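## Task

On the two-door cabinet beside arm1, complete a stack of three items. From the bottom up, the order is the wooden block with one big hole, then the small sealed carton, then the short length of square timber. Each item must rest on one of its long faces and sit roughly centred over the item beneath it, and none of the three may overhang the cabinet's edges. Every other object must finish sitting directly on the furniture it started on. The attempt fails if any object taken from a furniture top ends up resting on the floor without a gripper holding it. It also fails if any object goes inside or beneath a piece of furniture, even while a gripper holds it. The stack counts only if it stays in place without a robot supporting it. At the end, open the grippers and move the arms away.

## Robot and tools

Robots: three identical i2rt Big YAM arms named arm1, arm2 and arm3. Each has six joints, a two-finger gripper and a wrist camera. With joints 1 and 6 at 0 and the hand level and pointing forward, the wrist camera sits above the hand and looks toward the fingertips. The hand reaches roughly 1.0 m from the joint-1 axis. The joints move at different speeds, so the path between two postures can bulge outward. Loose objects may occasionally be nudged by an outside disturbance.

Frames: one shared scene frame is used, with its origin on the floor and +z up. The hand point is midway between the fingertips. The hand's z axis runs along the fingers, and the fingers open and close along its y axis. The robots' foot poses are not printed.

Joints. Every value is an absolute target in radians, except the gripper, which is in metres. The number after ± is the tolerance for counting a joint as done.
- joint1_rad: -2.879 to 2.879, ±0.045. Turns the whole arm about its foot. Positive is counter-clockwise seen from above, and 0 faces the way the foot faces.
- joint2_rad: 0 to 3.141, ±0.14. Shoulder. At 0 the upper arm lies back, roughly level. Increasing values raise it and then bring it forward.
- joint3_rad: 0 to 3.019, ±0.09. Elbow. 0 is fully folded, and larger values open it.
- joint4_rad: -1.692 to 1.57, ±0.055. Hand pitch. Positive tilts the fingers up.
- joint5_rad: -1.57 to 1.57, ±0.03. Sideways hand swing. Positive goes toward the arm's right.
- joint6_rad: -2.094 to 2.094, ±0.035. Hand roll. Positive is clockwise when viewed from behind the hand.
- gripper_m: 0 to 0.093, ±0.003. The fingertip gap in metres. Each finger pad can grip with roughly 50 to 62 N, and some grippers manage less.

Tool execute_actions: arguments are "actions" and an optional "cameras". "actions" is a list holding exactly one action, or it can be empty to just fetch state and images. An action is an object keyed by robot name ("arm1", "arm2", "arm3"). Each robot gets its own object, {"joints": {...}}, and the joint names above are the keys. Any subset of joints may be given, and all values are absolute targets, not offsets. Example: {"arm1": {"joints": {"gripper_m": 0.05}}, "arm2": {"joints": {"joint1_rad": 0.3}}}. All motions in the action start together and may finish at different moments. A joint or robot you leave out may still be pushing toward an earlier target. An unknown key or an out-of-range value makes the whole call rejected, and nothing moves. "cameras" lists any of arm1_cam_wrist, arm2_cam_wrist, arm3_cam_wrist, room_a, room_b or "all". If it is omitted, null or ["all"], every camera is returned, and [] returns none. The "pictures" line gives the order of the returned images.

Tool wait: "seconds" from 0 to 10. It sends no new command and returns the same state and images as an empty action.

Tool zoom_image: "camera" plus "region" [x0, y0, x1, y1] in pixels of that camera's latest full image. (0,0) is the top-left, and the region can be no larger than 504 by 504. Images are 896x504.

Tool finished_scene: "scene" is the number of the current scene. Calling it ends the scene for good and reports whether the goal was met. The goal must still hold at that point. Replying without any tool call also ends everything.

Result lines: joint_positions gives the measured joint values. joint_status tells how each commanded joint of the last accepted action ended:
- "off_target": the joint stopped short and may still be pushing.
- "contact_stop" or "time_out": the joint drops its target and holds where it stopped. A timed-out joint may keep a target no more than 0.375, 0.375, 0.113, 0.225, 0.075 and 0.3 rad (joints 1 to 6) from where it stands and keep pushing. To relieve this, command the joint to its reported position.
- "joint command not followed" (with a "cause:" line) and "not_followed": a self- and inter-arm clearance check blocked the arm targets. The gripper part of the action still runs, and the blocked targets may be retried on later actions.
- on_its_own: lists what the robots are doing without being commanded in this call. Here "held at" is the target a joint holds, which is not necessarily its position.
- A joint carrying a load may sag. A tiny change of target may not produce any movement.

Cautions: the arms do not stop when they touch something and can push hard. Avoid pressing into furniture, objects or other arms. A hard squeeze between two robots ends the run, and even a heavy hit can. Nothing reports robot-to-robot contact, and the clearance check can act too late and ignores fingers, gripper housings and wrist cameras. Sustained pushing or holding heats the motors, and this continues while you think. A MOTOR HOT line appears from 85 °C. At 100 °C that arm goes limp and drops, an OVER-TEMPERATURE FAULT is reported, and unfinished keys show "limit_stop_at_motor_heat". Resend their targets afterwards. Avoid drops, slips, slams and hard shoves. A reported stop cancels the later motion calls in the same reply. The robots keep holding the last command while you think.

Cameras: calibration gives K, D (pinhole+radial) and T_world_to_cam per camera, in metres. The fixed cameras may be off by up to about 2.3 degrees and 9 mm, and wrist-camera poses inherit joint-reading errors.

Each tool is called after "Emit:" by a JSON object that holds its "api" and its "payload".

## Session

Emit:
{"api": "execute_actions", "payload": {"actions": []}}

Scene clock: 0.00 s.
arm1.joint_positions: joint1_rad=+0.871 joint2_rad=+0.320 joint3_rad=+1.699 joint4_rad=-1.535 joint5_rad=+0.035 joint6_rad=-0.015 gripper_m=+0.095
arm1.joint_status: not commanded
arm1.hand: x=+0.1931 y=+0.9471 z=+1.4867 quat_wxyz=(+0.138, +0.739, +0.181, -0.633) (m; scene frame)
arm2.joint_positions: joint1_rad=-0.582 joint2_rad=+0.349 joint3_rad=+1.703 joint4_rad=-1.213 joint5_rad=+0.272 joint6_rad=-0.074 gripper_m=+0.094
arm2.joint_status: not commanded
arm2.hand: x=-0.1070 y=+0.1342 z=+1.5948 quat_wxyz=(-0.460, +0.534, -0.388, -0.594) (m; scene frame)
arm3.joint_positions: joint1_rad=+0.668 joint2_rad=+0.445 joint3_rad=+1.713 joint4_rad=-1.479 joint5_rad=-0.181 joint6_rad=-0.236 gripper_m=+0.094
arm3.joint_status: not commanded
arm3.hand: x=-0.0366 y=-0.9752 z=+1.4556 quat_wxyz=(-0.584, +0.432, -0.645, -0.239) (m; scene frame)
pictures: arm1_cam_wrist, arm2_cam_wrist, arm3_cam_wrist, room_a, room_b
camera_calibration (this result's frames):
arm1_cam_wrist: T_world_to_cam=[[-0.44775, 0.892951, 0.0464623, -0.830778], [0.606907, 0.341657, -0.717589, 0.637966], [-0.656646, -0.293102, -0.694915, 1.55716], [0, 0, 0, 1]] pos_world=[0.263338, 0.980286, 1.57849]
arm2_cam_wrist: T_world_to_cam=[[0.960015, 0.279733, 0.0110174, 0.0490826], [0.142179, -0.453286, -0.879953, 1.48239], [-0.241158, 0.846334, -0.474934, 0.74388], [0, 0, 0, 1]] pos_world=[-0.0784926, 0.0286472, 1.65719]
arm3_cam_wrist: T_world_to_cam=[[0.841348, -0.500781, 0.203353, -0.755661], [-0.26902, -0.714316, -0.64605, 0.236431], [0.468788, 0.488846, -0.735708, 1.69344], [0, 0, 0, 1]] pos_world=[-0.0944851, -1.03737, 1.55229]
Images, in order (width x height): arm1_cam_wrist 896x504, arm2_cam_wrist 896x504, arm3_cam_wrist 896x504, room_a 896x504, room_b 896x504.

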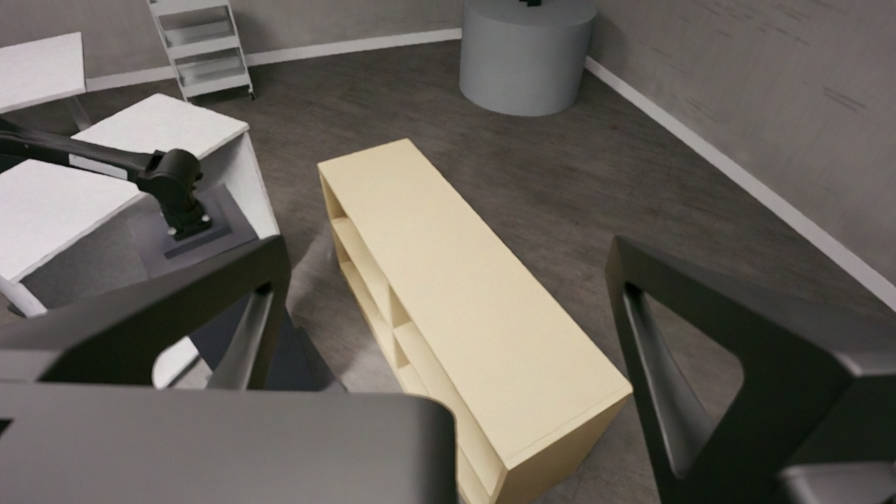

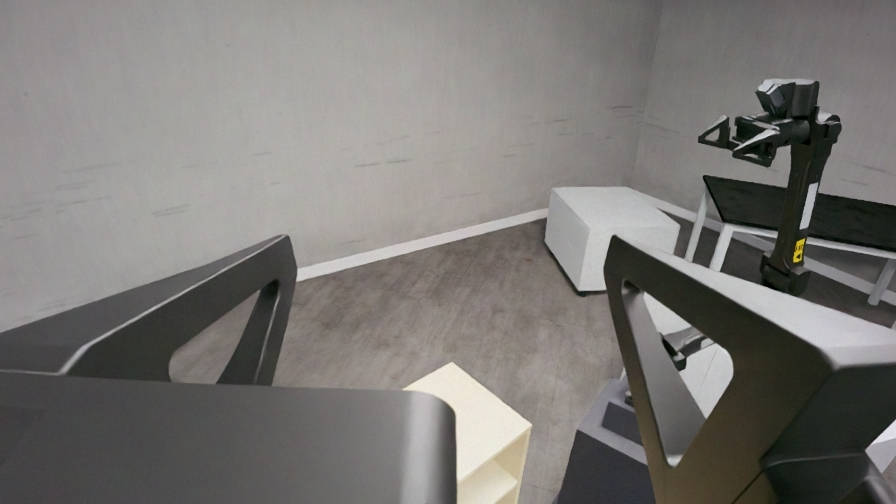

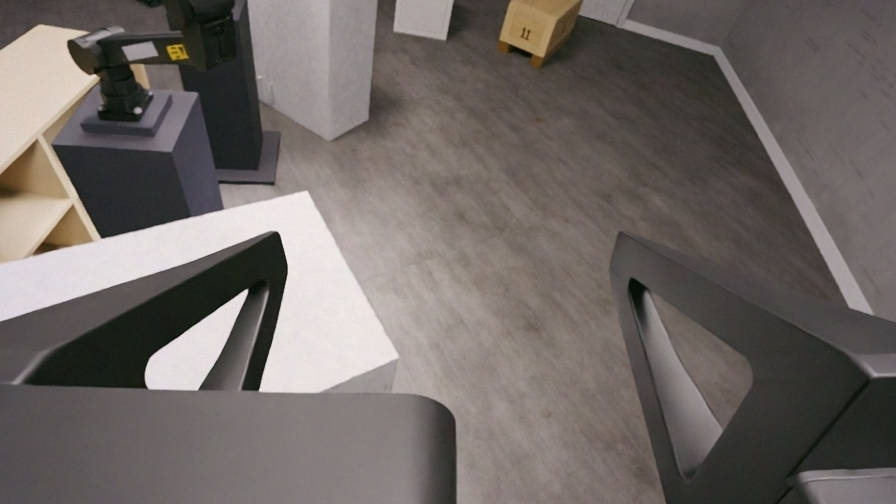

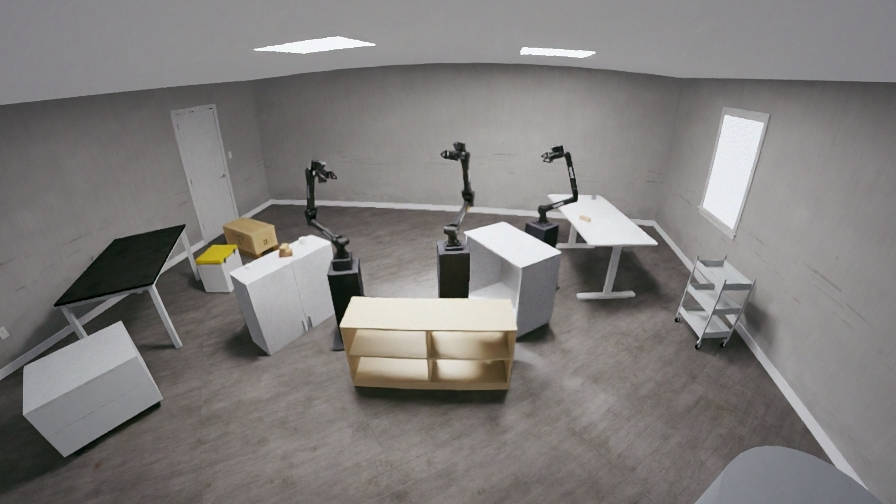

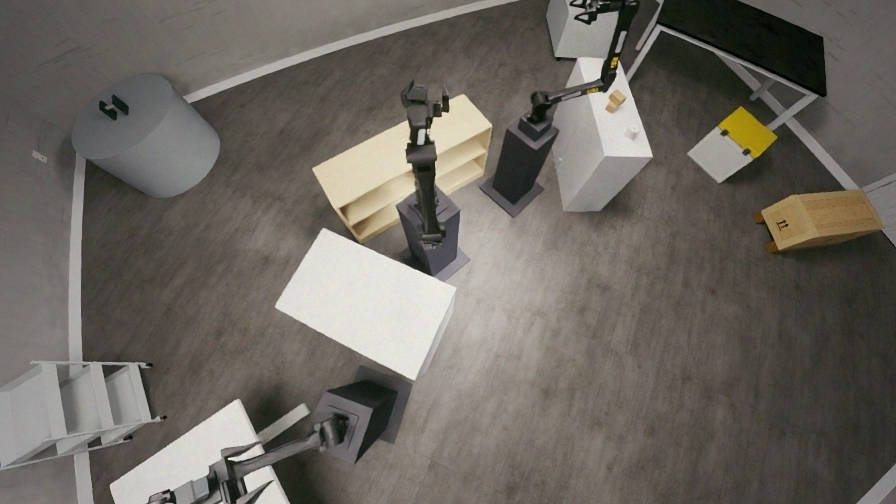

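Emit:
{"api": "zoom_image", "payload": {"camera": "room_a", "region": [220, 210, 360, 320]}}

Emit:
{"api": "zoom_image", "payload": {"camera": "room_a", "region": [520, 170, 680, 300]}}

Emit:
{"api": "zoom_image", "payload": {"camera": "room_b", "region": [530, 40, 680, 220]}}

Emit:
{"api": "zoom_image", "payload": {"camera": "room_b", "region": [90, 380, 350, 504]}}

Region (220, 210, 360, 320) of room_a's 896x504 image, scaled by 3.600, with more detail than that image has; it fills the top 396 rows of this view, and the rest is white.

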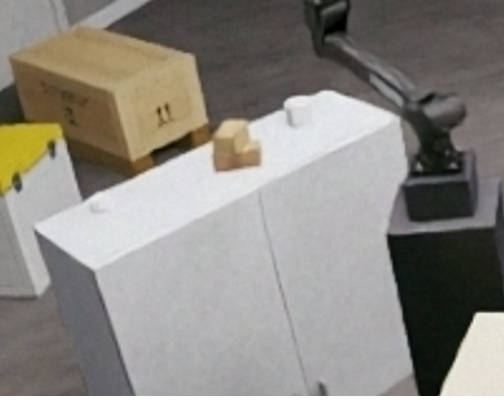

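Region (520, 170, 680, 300) of room_a's 896x504 image, scaled by 3.150, with more detail than that image has; it fills the top 410 rows of this view, and the rest is white.

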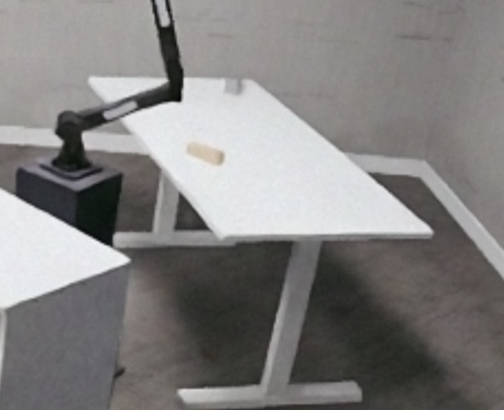

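Region (530, 40, 680, 220) of room_b's 896x504 image, scaled by 2.800, with more detail than that image has.

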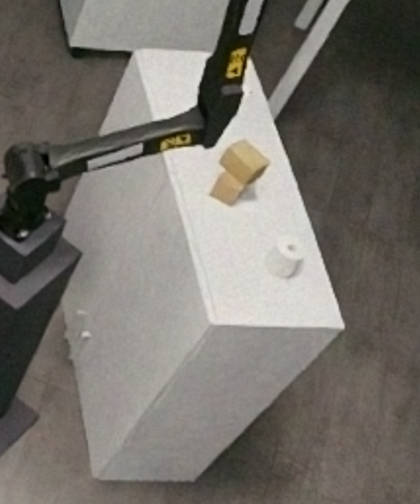

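Region (90, 380, 350, 504) of room_b's 896x504 image, scaled by 1.938, with more detail than that image has; it fills the top 240 rows of this view, and the rest is white.

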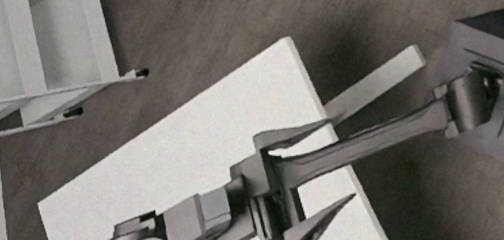

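Emit:
{"api": "zoom_image", "payload": {"camera": "room_a", "region": [565, 190, 615, 230]}}

Emit:
{"api": "zoom_image", "payload": {"camera": "room_a", "region": [265, 230, 315, 270]}}

Region (565, 190, 615, 230) of room_a's 896x504 image, scaled by 10.080, with more detail than that image has; it fills the top 403 rows of this view, and the rest is white.

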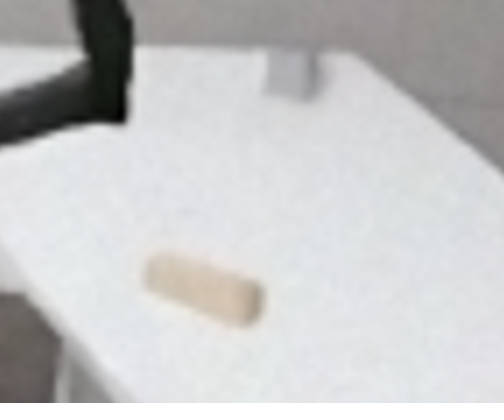

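Region (265, 230, 315, 270) of room_a's 896x504 image, scaled by 10.080, with more detail than that image has; it fills the top 403 rows of this view, and the rest is white.

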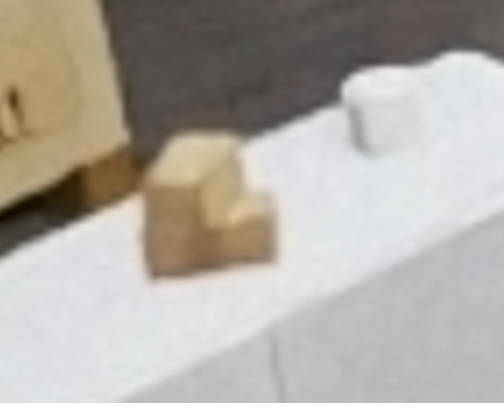

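Emit:
{"api": "zoom_image", "payload": {"camera": "room_b", "region": [290, 70, 530, 260]}}

Emit:
{"api": "zoom_image", "payload": {"camera": "room_b", "region": [250, 200, 490, 400]}}

Region (290, 70, 530, 260) of room_b's 896x504 image, scaled by 2.100, with more detail than that image has; it fills the top 399 rows of this view, and the rest is white.

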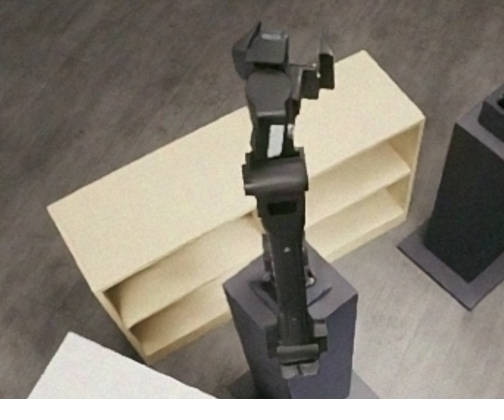

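Region (250, 200, 490, 400) of room_b's 896x504 image, scaled by 2.100, with more detail than that image has.

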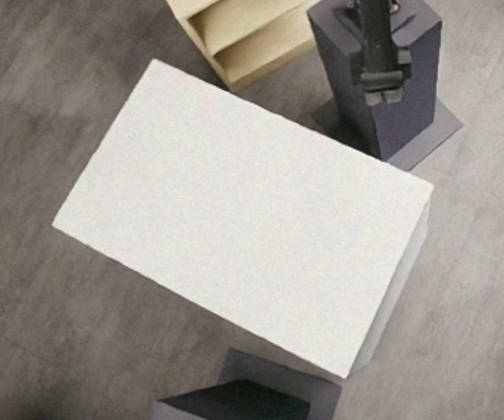

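Emit:
{"api": "zoom_image", "payload": {"camera": "room_a", "region": [320, 200, 580, 400]}}

Region (320, 200, 580, 400) of room_a's 896x504 image, scaled by 1.938, with more detail than that image has; it fills the top 388 rows of this view, and the rest is white.

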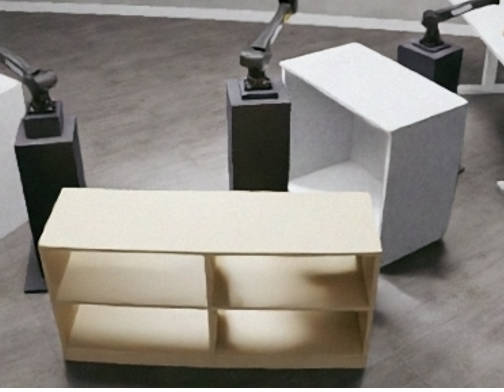

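Emit:
{"api": "execute_actions", "payload": {"actions": []}}

Scene clock: 111.83 s.
arm1.joint_positions: joint1_rad=+0.871 joint2_rad=+0.320 joint3_rad=+1.699 joint4_rad=-1.535 joint5_rad=+0.035 joint6_rad=-0.015 gripper_m=+0.095
arm1.joint_status: not commanded
arm1.hand: x=+0.1931 y=+0.9471 z=+1.4867 quat_wxyz=(+0.138, +0.739, +0.181, -0.633) (m; scene frame)
arm2.joint_positions: joint1_rad=-0.582 joint2_rad=+0.349 joint3_rad=+1.703 joint4_rad=-1.213 joint5_rad=+0.272 joint6_rad=-0.074 gripper_m=+0.094
arm2.joint_status: not commanded
arm2.hand: x=-0.1070 y=+0.1342 z=+1.5948 quat_wxyz=(-0.460, +0.534, -0.388, -0.594) (m; scene frame)
arm3.joint_positions: joint1_rad=+0.668 joint2_rad=+0.445 joint3_rad=+1.713 joint4_rad=-1.479 joint5_rad=-0.181 joint6_rad=-0.236 gripper_m=+0.094
arm3.joint_status: not commanded
arm3.hand: x=-0.0366 y=-0.9752 z=+1.4556 quat_wxyz=(-0.584, +0.432, -0.645, -0.239) (m; scene frame)
pictures: arm1_cam_wrist, arm2_cam_wrist, arm3_cam_wrist, room_a, room_b
camera_calibration (this result's frames):
arm1_cam_wrist: T_world_to_cam=[[-0.44775, 0.892951, 0.0464623, -0.830778], [0.606907, 0.341657, -0.717589, 0.637966], [-0.656646, -0.293102, -0.694915, 1.55716], [0, 0, 0, 1]] pos_world=[0.263338, 0.980286, 1.57849]
arm2_cam_wrist: T_world_to_cam=[[0.960015, 0.279733, 0.0110174, 0.0490826], [0.142179, -0.453286, -0.879953, 1.48239], [-0.241158, 0.846334, -0.474934, 0.74388], [0, 0, 0, 1]] pos_world=[-0.0784926, 0.0286472, 1.65719]
arm3_cam_wrist: T_world_to_cam=[[0.841348, -0.500781, 0.203353, -0.755661], [-0.26902, -0.714316, -0.64605, 0.236431], [0.468788, 0.488846, -0.735708, 1.69344], [0, 0, 0, 1]] pos_world=[-0.0944851, -1.03737, 1.55229]
Images, in order (width x height): arm1_cam_wrist 896x504, arm2_cam_wrist 896x504, arm3_cam_wrist 896x504, room_a 896x504, room_b 896x504.

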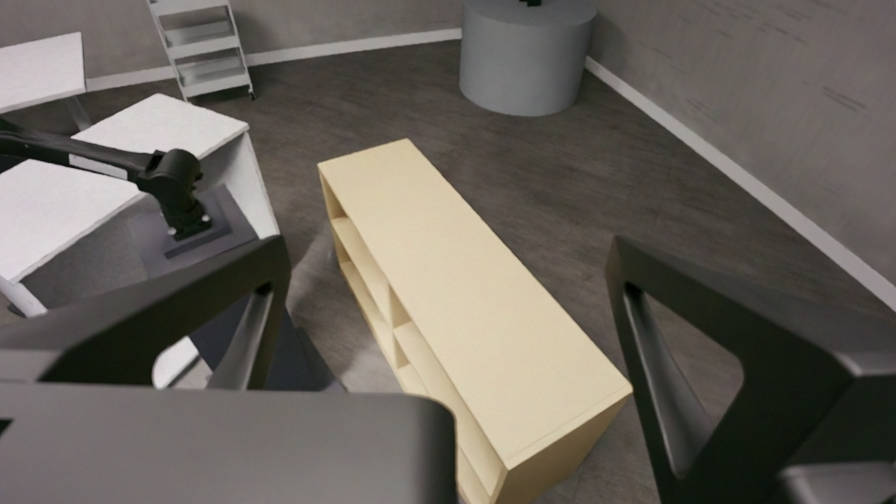

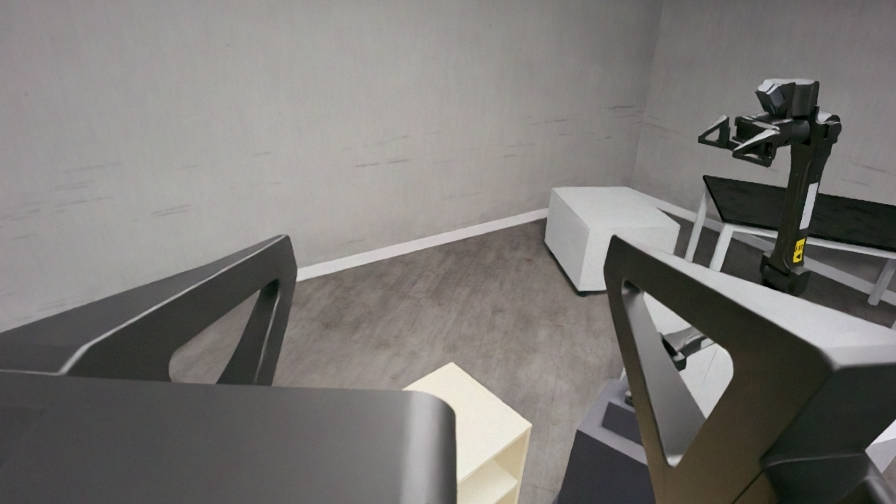

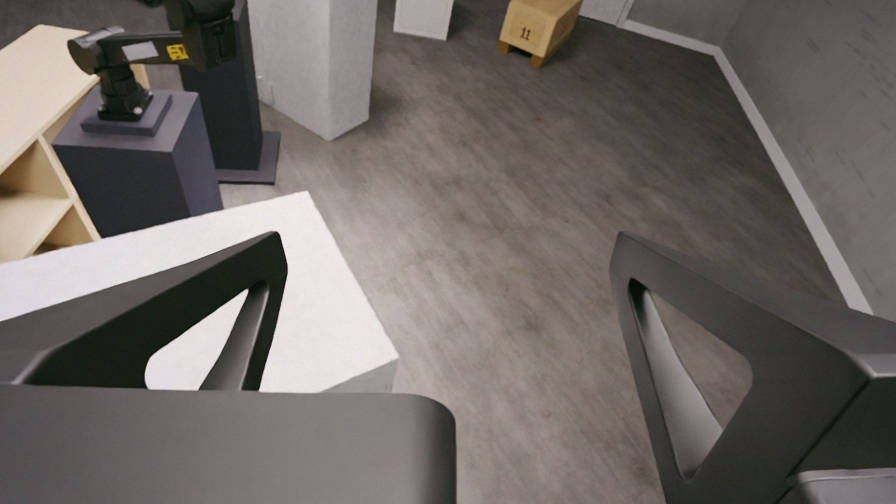

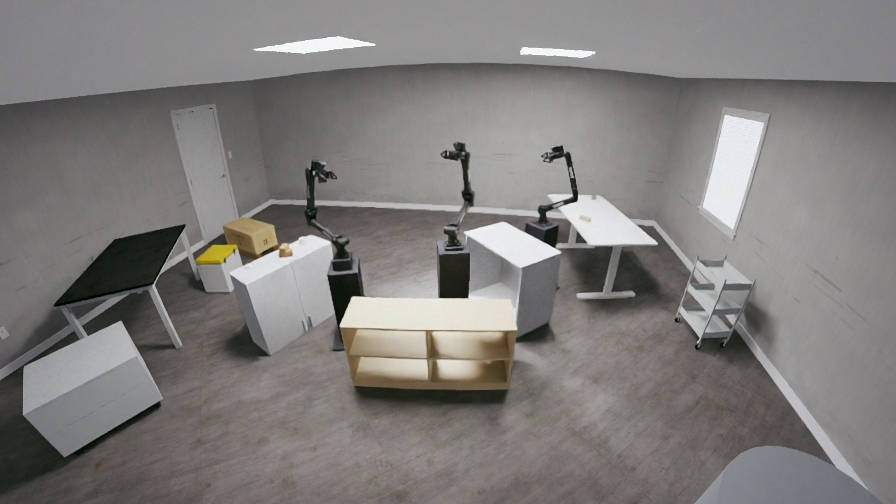

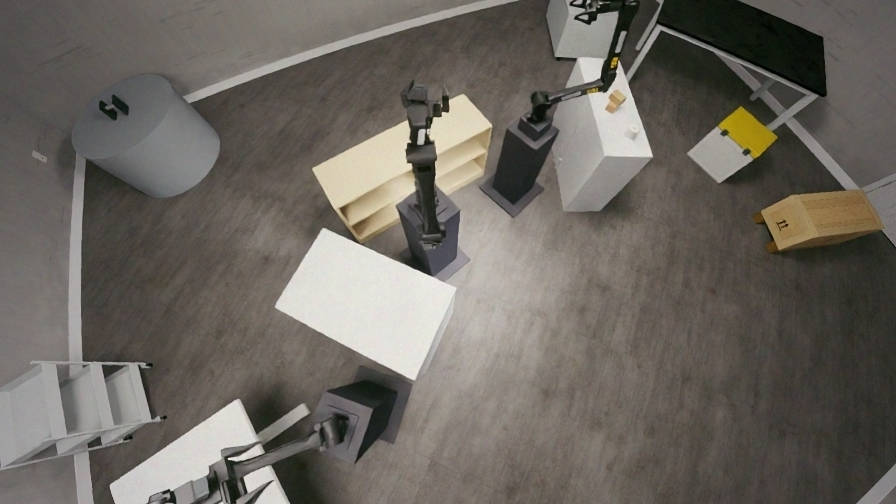

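Emit:
{"api": "execute_actions", "payload": {"actions": [{"arm1":{"joints":{"joint1_rad":-1.99,"joint2_rad":1.495,"joint3_rad":1.63,"joint4_rad":-1.057,"joint5_rad":0,"joint6_rad":0,"gripper_m":0.093}},"arm2":{"joints":{"joint1_rad":1.95,"joint2_rad":1.495,"joint3_rad":1.63,"joint4_rad":-1.057,"joint5_rad":0,"joint6_rad":0,"gripper_m":0.093}},"arm3":{"joints":{"joint1_rad":-2.12,"joint2_rad":1.495,"joint3_rad":1.63,"joint4_rad":-1.057,"joint5_rad":0,"joint6_rad":0,"gripper_m":0.093}}}], "cameras": ["arm1_cam_wrist","arm2_cam_wrist","arm3_cam_wrist","room_b"]}}

Scene clock: 138.67 s.
arm1.joint_positions: joint1_rad=-1.999 joint2_rad=+1.521 joint3_rad=+1.605 joint4_rad=-1.067 joint5_rad=-0.001 joint6_rad=-0.013 gripper_m=+0.093
arm1.joint_status: all done
arm1.hand: x=+0.6211 y=+1.3489 z=+1.1791 quat_wxyz=(-0.272, +0.362, -0.885, -0.109) (m; scene frame)
arm2.joint_positions: joint1_rad=+1.957 joint2_rad=+1.512 joint3_rad=+1.614 joint4_rad=-1.060 joint5_rad=-0.002 joint6_rad=-0.010 gripper_m=+0.093
arm2.joint_status: all done
arm2.hand: x=-0.1690 y=-0.4893 z=+1.2200 quat_wxyz=(+0.210, +0.684, +0.662, -0.222) (m; scene frame)
arm3.joint_positions: joint1_rad=-2.127 joint2_rad=+1.514 joint3_rad=+1.599 joint4_rad=-1.067 joint5_rad=+0.000 joint6_rad=-0.010 gripper_m=+0.093
arm3.joint_status: all done
arm3.hand: x=-0.3003 y=-1.5723 z=+1.1274 quat_wxyz=(-0.157, -0.803, -0.520, +0.244) (m; scene frame)
pictures: arm1_cam_wrist, arm2_cam_wrist, arm3_cam_wrist, room_b
camera_calibration (this result's frames):
arm1_cam_wrist: T_world_to_cam=[[0.713231, -0.700771, 0.0148693, 0.482364], [-0.700929, -0.713071, 0.0151152, 1.39124], [0.0000105608, -0.0212029, -0.999775, 1.32712], [0, 0, 0, 1]] pos_world=[0.631108, 1.35822, 1.29862]
arm2_cam_wrist: T_world_to_cam=[[-0.998703, 0.0505234, -0.00627005, -0.134891], [0.0505125, 0.998722, 0.00188413, 0.49787], [0.00635722, 0.00156497, -0.999979, 1.3477], [0, 0, 0, 1]] pos_world=[-0.168433, -0.492527, 1.34589]
arm3_cam_wrist: T_world_to_cam=[[-0.918183, 0.39614, -0.00371444, 0.349269], [0.395509, 0.917177, 0.0485727, 1.50856], [0.0226484, 0.0431295, -0.998813, 1.32933], [0, 0, 0, 1]] pos_world=[-0.306064, -1.57931, 1.25578]
Images, in order (width x height): arm1_cam_wrist 896x504, arm2_cam_wrist 896x504, arm3_cam_wrist 896x504, room_b 896x504.

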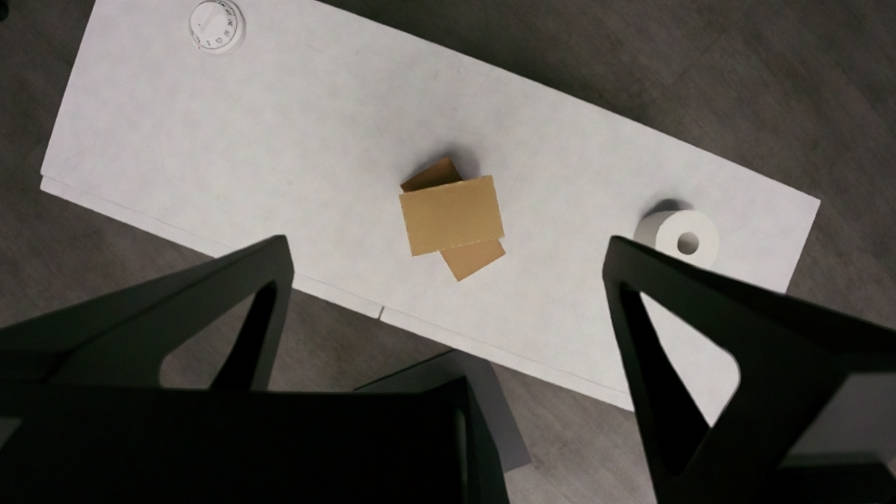

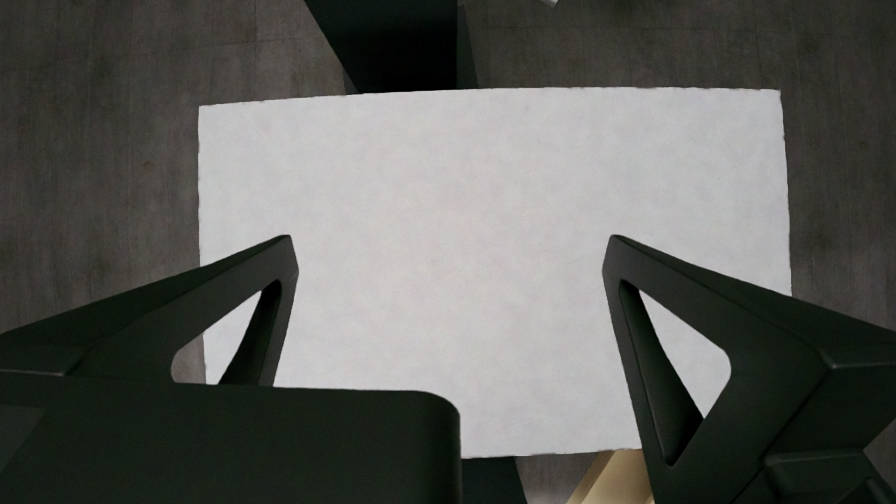

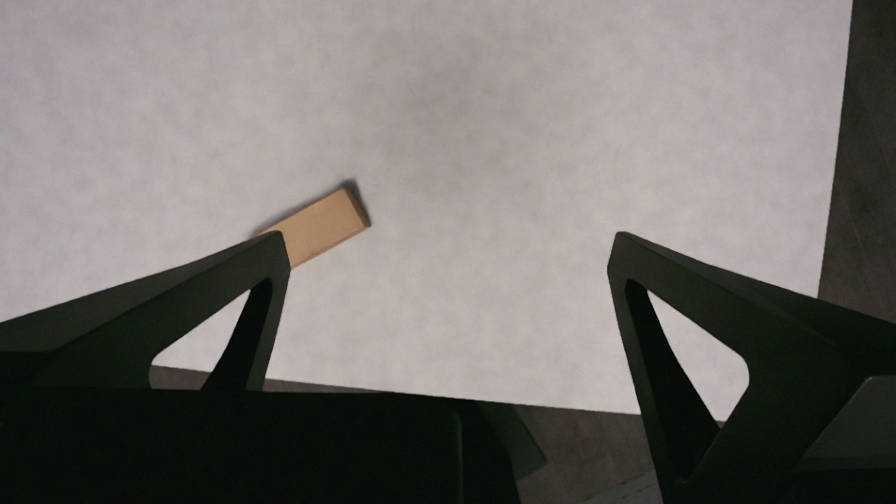

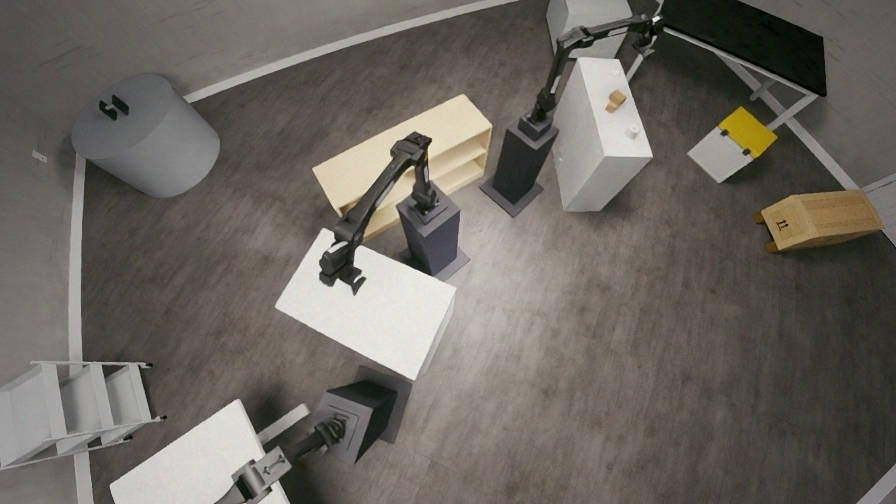

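Emit:
{"api": "zoom_image", "payload": {"camera": "arm1_cam_wrist", "region": [370, 130, 540, 300]}}

Emit:
{"api": "zoom_image", "payload": {"camera": "arm3_cam_wrist", "region": [200, 150, 420, 300]}}

Region (370, 130, 540, 300) of arm1_cam_wrist's 896x504 image, scaled by 2.965, with more detail than that image has.

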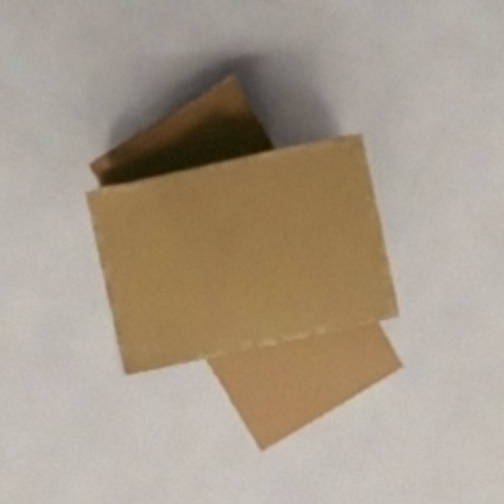

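Region (200, 150, 420, 300) of arm3_cam_wrist's 896x504 image, scaled by 2.291, with more detail than that image has; it fills the top 344 rows of this view, and the rest is white.

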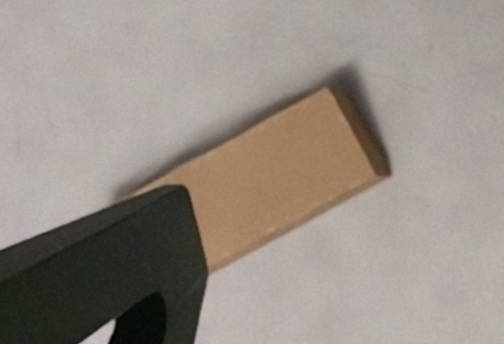

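Emit:
{"api": "zoom_image", "payload": {"camera": "room_b", "region": [560, 40, 680, 170]}}

Region (560, 40, 680, 170) of room_b's 896x504 image, scaled by 3.877, with more detail than that image has; it fills the left 465 columns of this view, and the rest is white.

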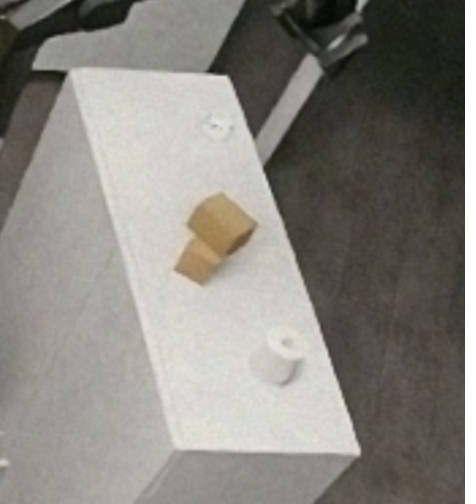

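Emit:
{"api": "execute_actions", "payload": {"actions": [{"arm1":{"joints":{"joint3_rad":1.36,"joint4_rad":-0.78}},"arm2":{"joints":{"joint2_rad":1.54,"joint3_rad":1.30,"joint4_rad":-0.71}},"arm3":{"joints":{"joint1_rad":-1.866,"joint2_rad":1.977,"joint3_rad":1.70,"joint4_rad":-1.26,"joint6_rad":1.35}}}], "cameras": ["arm1_cam_wrist","arm2_cam_wrist","arm3_cam_wrist"]}}

Scene clock: 260.73 s.
arm1.joint_positions: joint1_rad=-1.999 joint2_rad=+1.502 joint3_rad=+1.351 joint4_rad=-0.806 joint5_rad=-0.001 joint6_rad=-0.013 gripper_m=+0.093
arm1.joint_status: all done
arm1.hand: x=+0.6176 y=+1.3460 z=+1.0935 quat_wxyz=(-0.283, +0.360, -0.882, -0.113) (m; scene frame)
arm2.joint_positions: joint1_rad=+1.957 joint2_rad=+1.544 joint3_rad=+1.298 joint4_rad=-0.726 joint5_rad=-0.002 joint6_rad=-0.010 gripper_m=+0.093
arm2.joint_status: all done
arm2.hand: x=-0.1694 y=-0.4903 z=+1.0846 quat_wxyz=(+0.206, +0.686, +0.663, -0.218) (m; scene frame)
arm3.joint_positions: joint1_rad=-1.861 joint2_rad=+1.983 joint3_rad=+1.669 joint4_rad=-1.250 joint5_rad=-0.001 joint6_rad=+1.338 gripper_m=+0.093
arm3.joint_status: all done
arm3.hand: x=-0.1527 y=-1.6335 z=+0.8740 quat_wxyz=(-0.004, -0.999, -0.035, -0.002) (m; scene frame)
pictures: arm1_cam_wrist, arm2_cam_wrist, arm3_cam_wrist
camera_calibration (this result's frames):
arm1_cam_wrist: T_world_to_cam=[[0.712906, -0.701085, 0.0156434, 0.483785], [-0.701024, -0.713067, -0.0100495, 1.41561], [0.0182004, -0.00380209, -0.999827, 1.20685], [0, 0, 0, 1]] pos_world=[0.625516, 1.35319, 1.2133]
arm2_cam_wrist: T_world_to_cam=[[-0.998698, 0.0506408, -0.00617651, -0.136093], [0.0505393, 0.9986, 0.0156163, 0.48418], [0.00695868, 0.0152838, -0.999859, 1.21896], [0, 0, 0, 1]] pos_world=[-0.168868, -0.49524, 1.21039]
arm3_cam_wrist: T_world_to_cam=[[-0.0785269, 0.996705, -0.0202925, 1.63178], [0.797745, 0.0750328, 0.598309, -0.276021], [0.59786, 0.0307951, -0.801009, 0.970308], [0, 0, 0, 1]] pos_world=[-0.231776, -1.63557, 0.975484]
Images, in order (width x height): arm1_cam_wrist 896x504, arm2_cam_wrist 896x504, arm3_cam_wrist 896x504.

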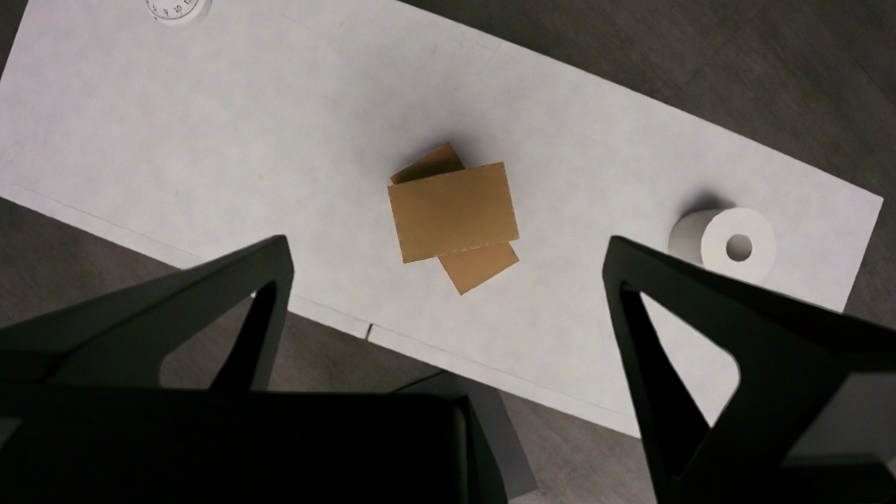

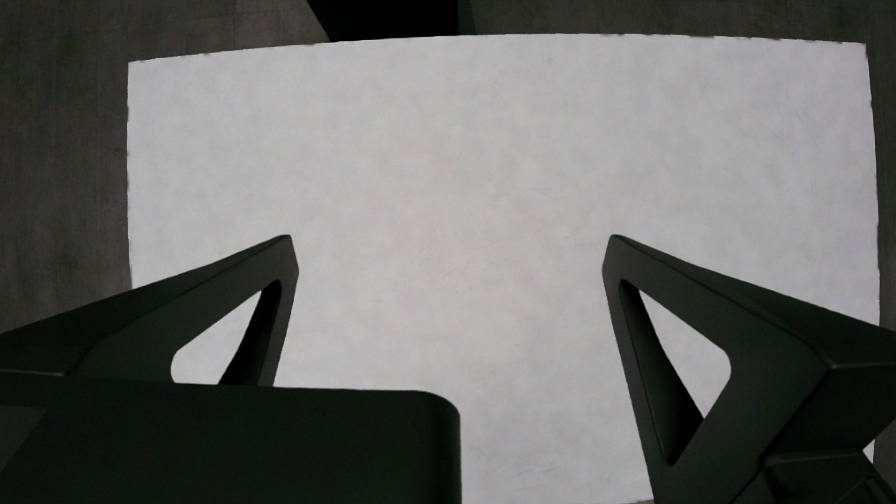

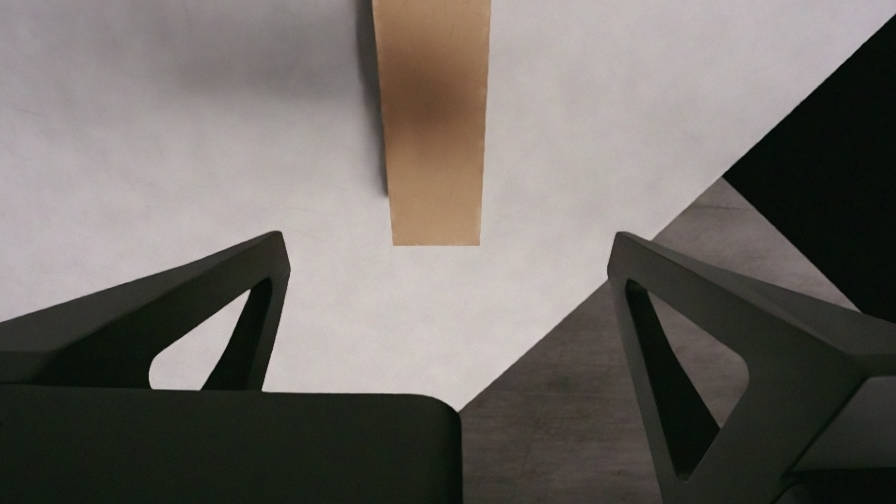

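Emit:
{"api": "execute_actions", "payload": {"actions": [{"arm3":{"joints":{"joint2_rad":2.04,"joint3_rad":1.59,"joint4_rad":-1.012}},"arm2":{"joints":{"joint2_rad":0.9,"joint3_rad":1.3,"joint4_rad":-1.35}}}], "cameras": ["arm1_cam_wrist","arm3_cam_wrist"]}}

Emit:
{"api": "zoom_image", "payload": {"camera": "arm1_cam_wrist", "region": [360, 120, 550, 310]}}

Scene clock: 346.00 s.
arm1.joint_positions: joint1_rad=-1.999 joint2_rad=+1.502 joint3_rad=+1.351 joint4_rad=-0.806 joint5_rad=-0.001 joint6_rad=-0.013 gripper_m=+0.093
arm1.joint_status: not commanded
arm1.hand: x=+0.6176 y=+1.3460 z=+1.0935 quat_wxyz=(-0.283, +0.360, -0.882, -0.113) (m; scene frame)
arm2.joint_positions: joint1_rad=+1.957 joint2_rad=+0.899 joint3_rad=+1.298 joint4_rad=-1.340 joint5_rad=-0.002 joint6_rad=-0.010 gripper_m=+0.093
arm2.joint_status: all done
arm2.hand: x=-0.1577 y=-0.2360 z=+1.2864 quat_wxyz=(+0.216, +0.682, +0.660, -0.228) (m; scene frame)
arm3.joint_positions: joint1_rad=-1.861 joint2_rad=+2.060 joint3_rad=+1.578 joint4_rad=-1.027 joint5_rad=-0.001 joint6_rad=+1.338 gripper_m=+0.093
arm3.joint_status: all done
arm3.hand: x=-0.1543 y=-1.6459 z=+0.7976 quat_wxyz=(-0.031, -0.999, -0.034, +0.003) (m; scene frame)
pictures: arm1_cam_wrist, arm3_cam_wrist
camera_calibration (this result's frames):
arm1_cam_wrist: T_world_to_cam=[[0.712906, -0.701085, 0.0156434, 0.483785], [-0.701024, -0.713067, -0.0100495, 1.41561], [0.0182004, -0.00380209, -0.999827, 1.20685], [0, 0, 0, 1]] pos_world=[0.625516, 1.35319, 1.2133]
arm3_cam_wrist: T_world_to_cam=[[-0.0778871, 0.994299, -0.0728191, 1.68048], [0.803059, 0.105854, 0.586423, -0.167078], [0.590788, -0.0128033, -0.806725, 0.842216], [0, 0, 0, 1]] pos_world=[-0.232509, -1.64244, 0.899787]
Images, in order (width x height): arm1_cam_wrist 896x504, arm3_cam_wrist 896x504.

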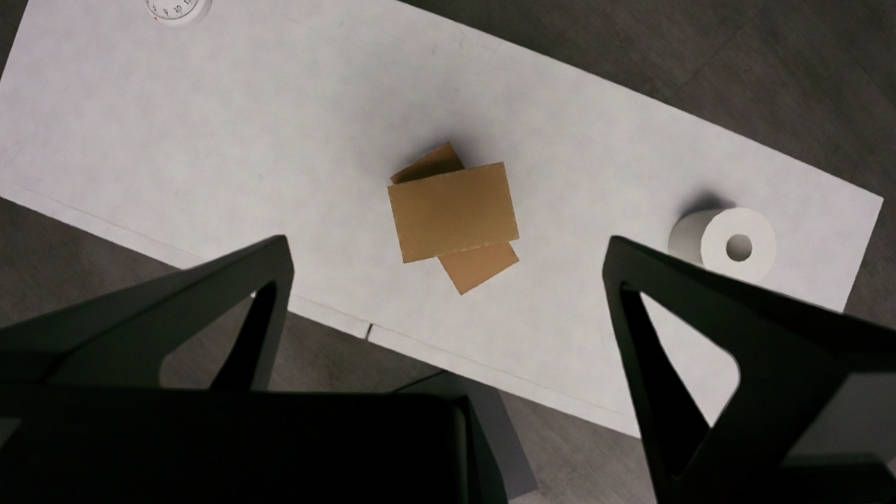

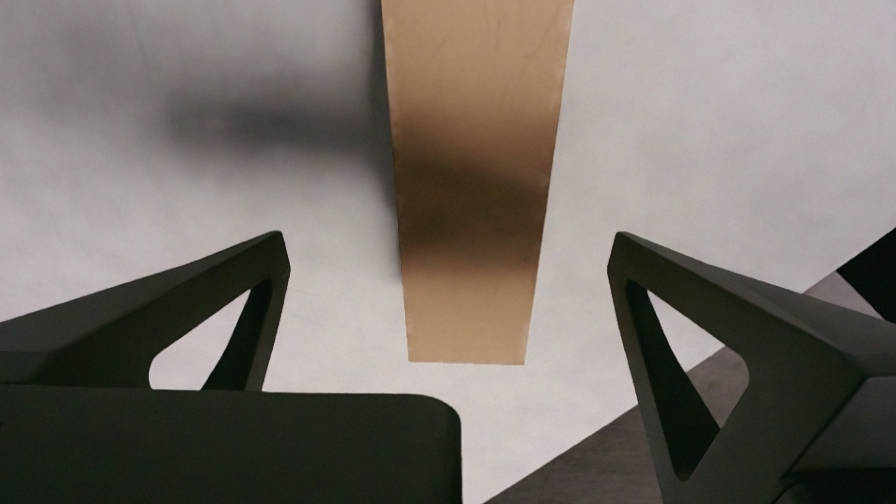

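Region (360, 120, 550, 310) of arm1_cam_wrist's 896x504 image, scaled by 2.653, with more detail than that image has.

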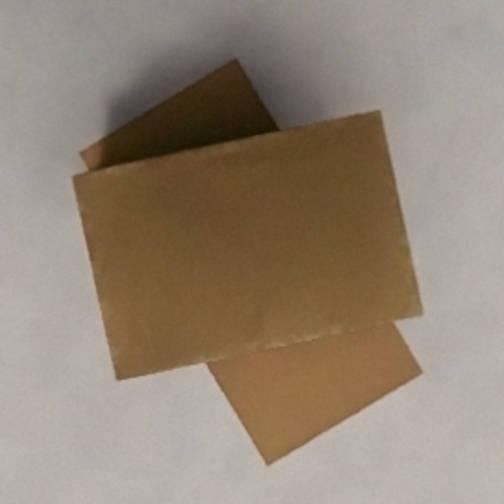

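Emit:
{"api": "execute_actions", "payload": {"actions": [{"arm3":{"joints":{"joint2_rad":2.113}},"arm2":{"joints":{"joint1_rad":1.45}}}], "cameras": ["arm3_cam_wrist"]}}

Scene clock: 374.73 s.
arm1.joint_positions: joint1_rad=-1.999 joint2_rad=+1.502 joint3_rad=+1.351 joint4_rad=-0.806 joint5_rad=-0.001 joint6_rad=-0.013 gripper_m=+0.093
arm1.joint_status: not commanded
arm1.hand: x=+0.6176 y=+1.3460 z=+1.0935 quat_wxyz=(-0.283, +0.360, -0.882, -0.113) (m; scene frame)
arm2.joint_positions: joint1_rad=+1.456 joint2_rad=+0.899 joint3_rad=+1.298 joint4_rad=-1.340 joint5_rad=+0.000 joint6_rad=-0.010 gripper_m=+0.093
arm2.joint_status: all done
arm2.hand: x=-0.3172 y=-0.1875 z=+1.2864 quat_wxyz=(+0.154, +0.825, +0.470, -0.274) (m; scene frame)
arm3.joint_positions: joint1_rad=-1.861 joint2_rad=+2.123 joint3_rad=+1.578 joint4_rad=-1.026 joint5_rad=-0.001 joint6_rad=+1.338 gripper_m=+0.093
arm3.joint_status: all done
arm3.hand: x=-0.1528 y=-1.6376 z=+0.7607 quat_wxyz=(-0.001, -0.999, -0.034, -0.003) (m; scene frame)
pictures: arm3_cam_wrist
camera_calibration (this result's frames):
arm3_cam_wrist: T_world_to_cam=[[-0.0777867, 0.996887, -0.0128825, 1.62832], [0.797049, 0.0699452, 0.59985, -0.217485], [0.598883, 0.0363923, -0.800009, 0.888267], [0, 0, 0, 1]] pos_world=[-0.231961, -1.64037, 0.862057]
Images, in order (width x height): arm3_cam_wrist 896x504.

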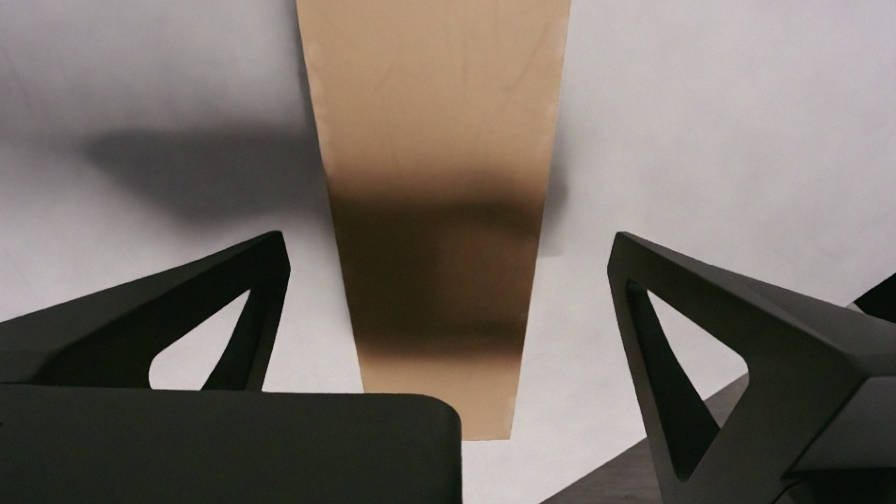

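Emit:
{"api": "execute_actions", "payload": {"actions": [{"arm3":{"joints":{"gripper_m":0.03}},"arm1":{"joints":{"joint1_rad":-1.4,"joint3_rad":1.5,"joint4_rad":-0.95}}}], "cameras": ["arm3_cam_wrist"]}}

Scene clock: 381.77 s.
arm1.joint_positions: joint1_rad=-1.393 joint2_rad=+1.502 joint3_rad=+1.451 joint4_rad=-0.933 joint5_rad=+0.000 joint6_rad=-0.013 gripper_m=+0.093
arm1.joint_status: all done
arm1.hand: x=+0.3131 y=+1.5126 z=+1.1284 quat_wxyz=(-0.228, +0.610, -0.737, -0.183) (m; scene frame)
arm2.joint_positions: joint1_rad=+1.456 joint2_rad=+0.899 joint3_rad=+1.298 joint4_rad=-1.340 joint5_rad=+0.000 joint6_rad=-0.010 gripper_m=+0.093
arm2.joint_status: not commanded
arm2.hand: x=-0.3172 y=-0.1875 z=+1.2864 quat_wxyz=(+0.154, +0.825, +0.470, -0.274) (m; scene frame)
arm3.joint_positions: joint1_rad=-1.861 joint2_rad=+2.123 joint3_rad=+1.578 joint4_rad=-1.024 joint5_rad=-0.001 joint6_rad=+1.339 gripper_m=+0.045
arm3.joint_status: gripper_m off_target (ended at +0.045, target +0.030)
arm3.hand: x=-0.1528 y=-1.6379 z=+0.7607 quat_wxyz=(-0.001, -0.999, -0.034, -0.003) (m; scene frame)
pictures: arm3_cam_wrist
camera_calibration (this result's frames):
arm3_cam_wrist: T_world_to_cam=[[-0.0770213, 0.996926, -0.0143595, 1.62999], [0.797252, 0.0702305, 0.599547, -0.216682], [0.598713, 0.0347298, -0.80021, 0.885722], [0, 0, 0, 1]] pos_world=[-0.231999, -1.64052, 0.86208]
Images, in order (width x height): arm3_cam_wrist 896x504.

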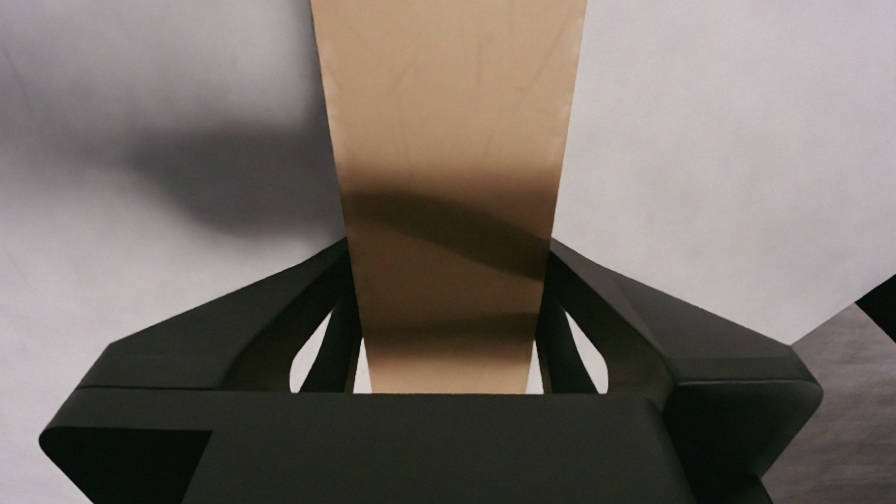

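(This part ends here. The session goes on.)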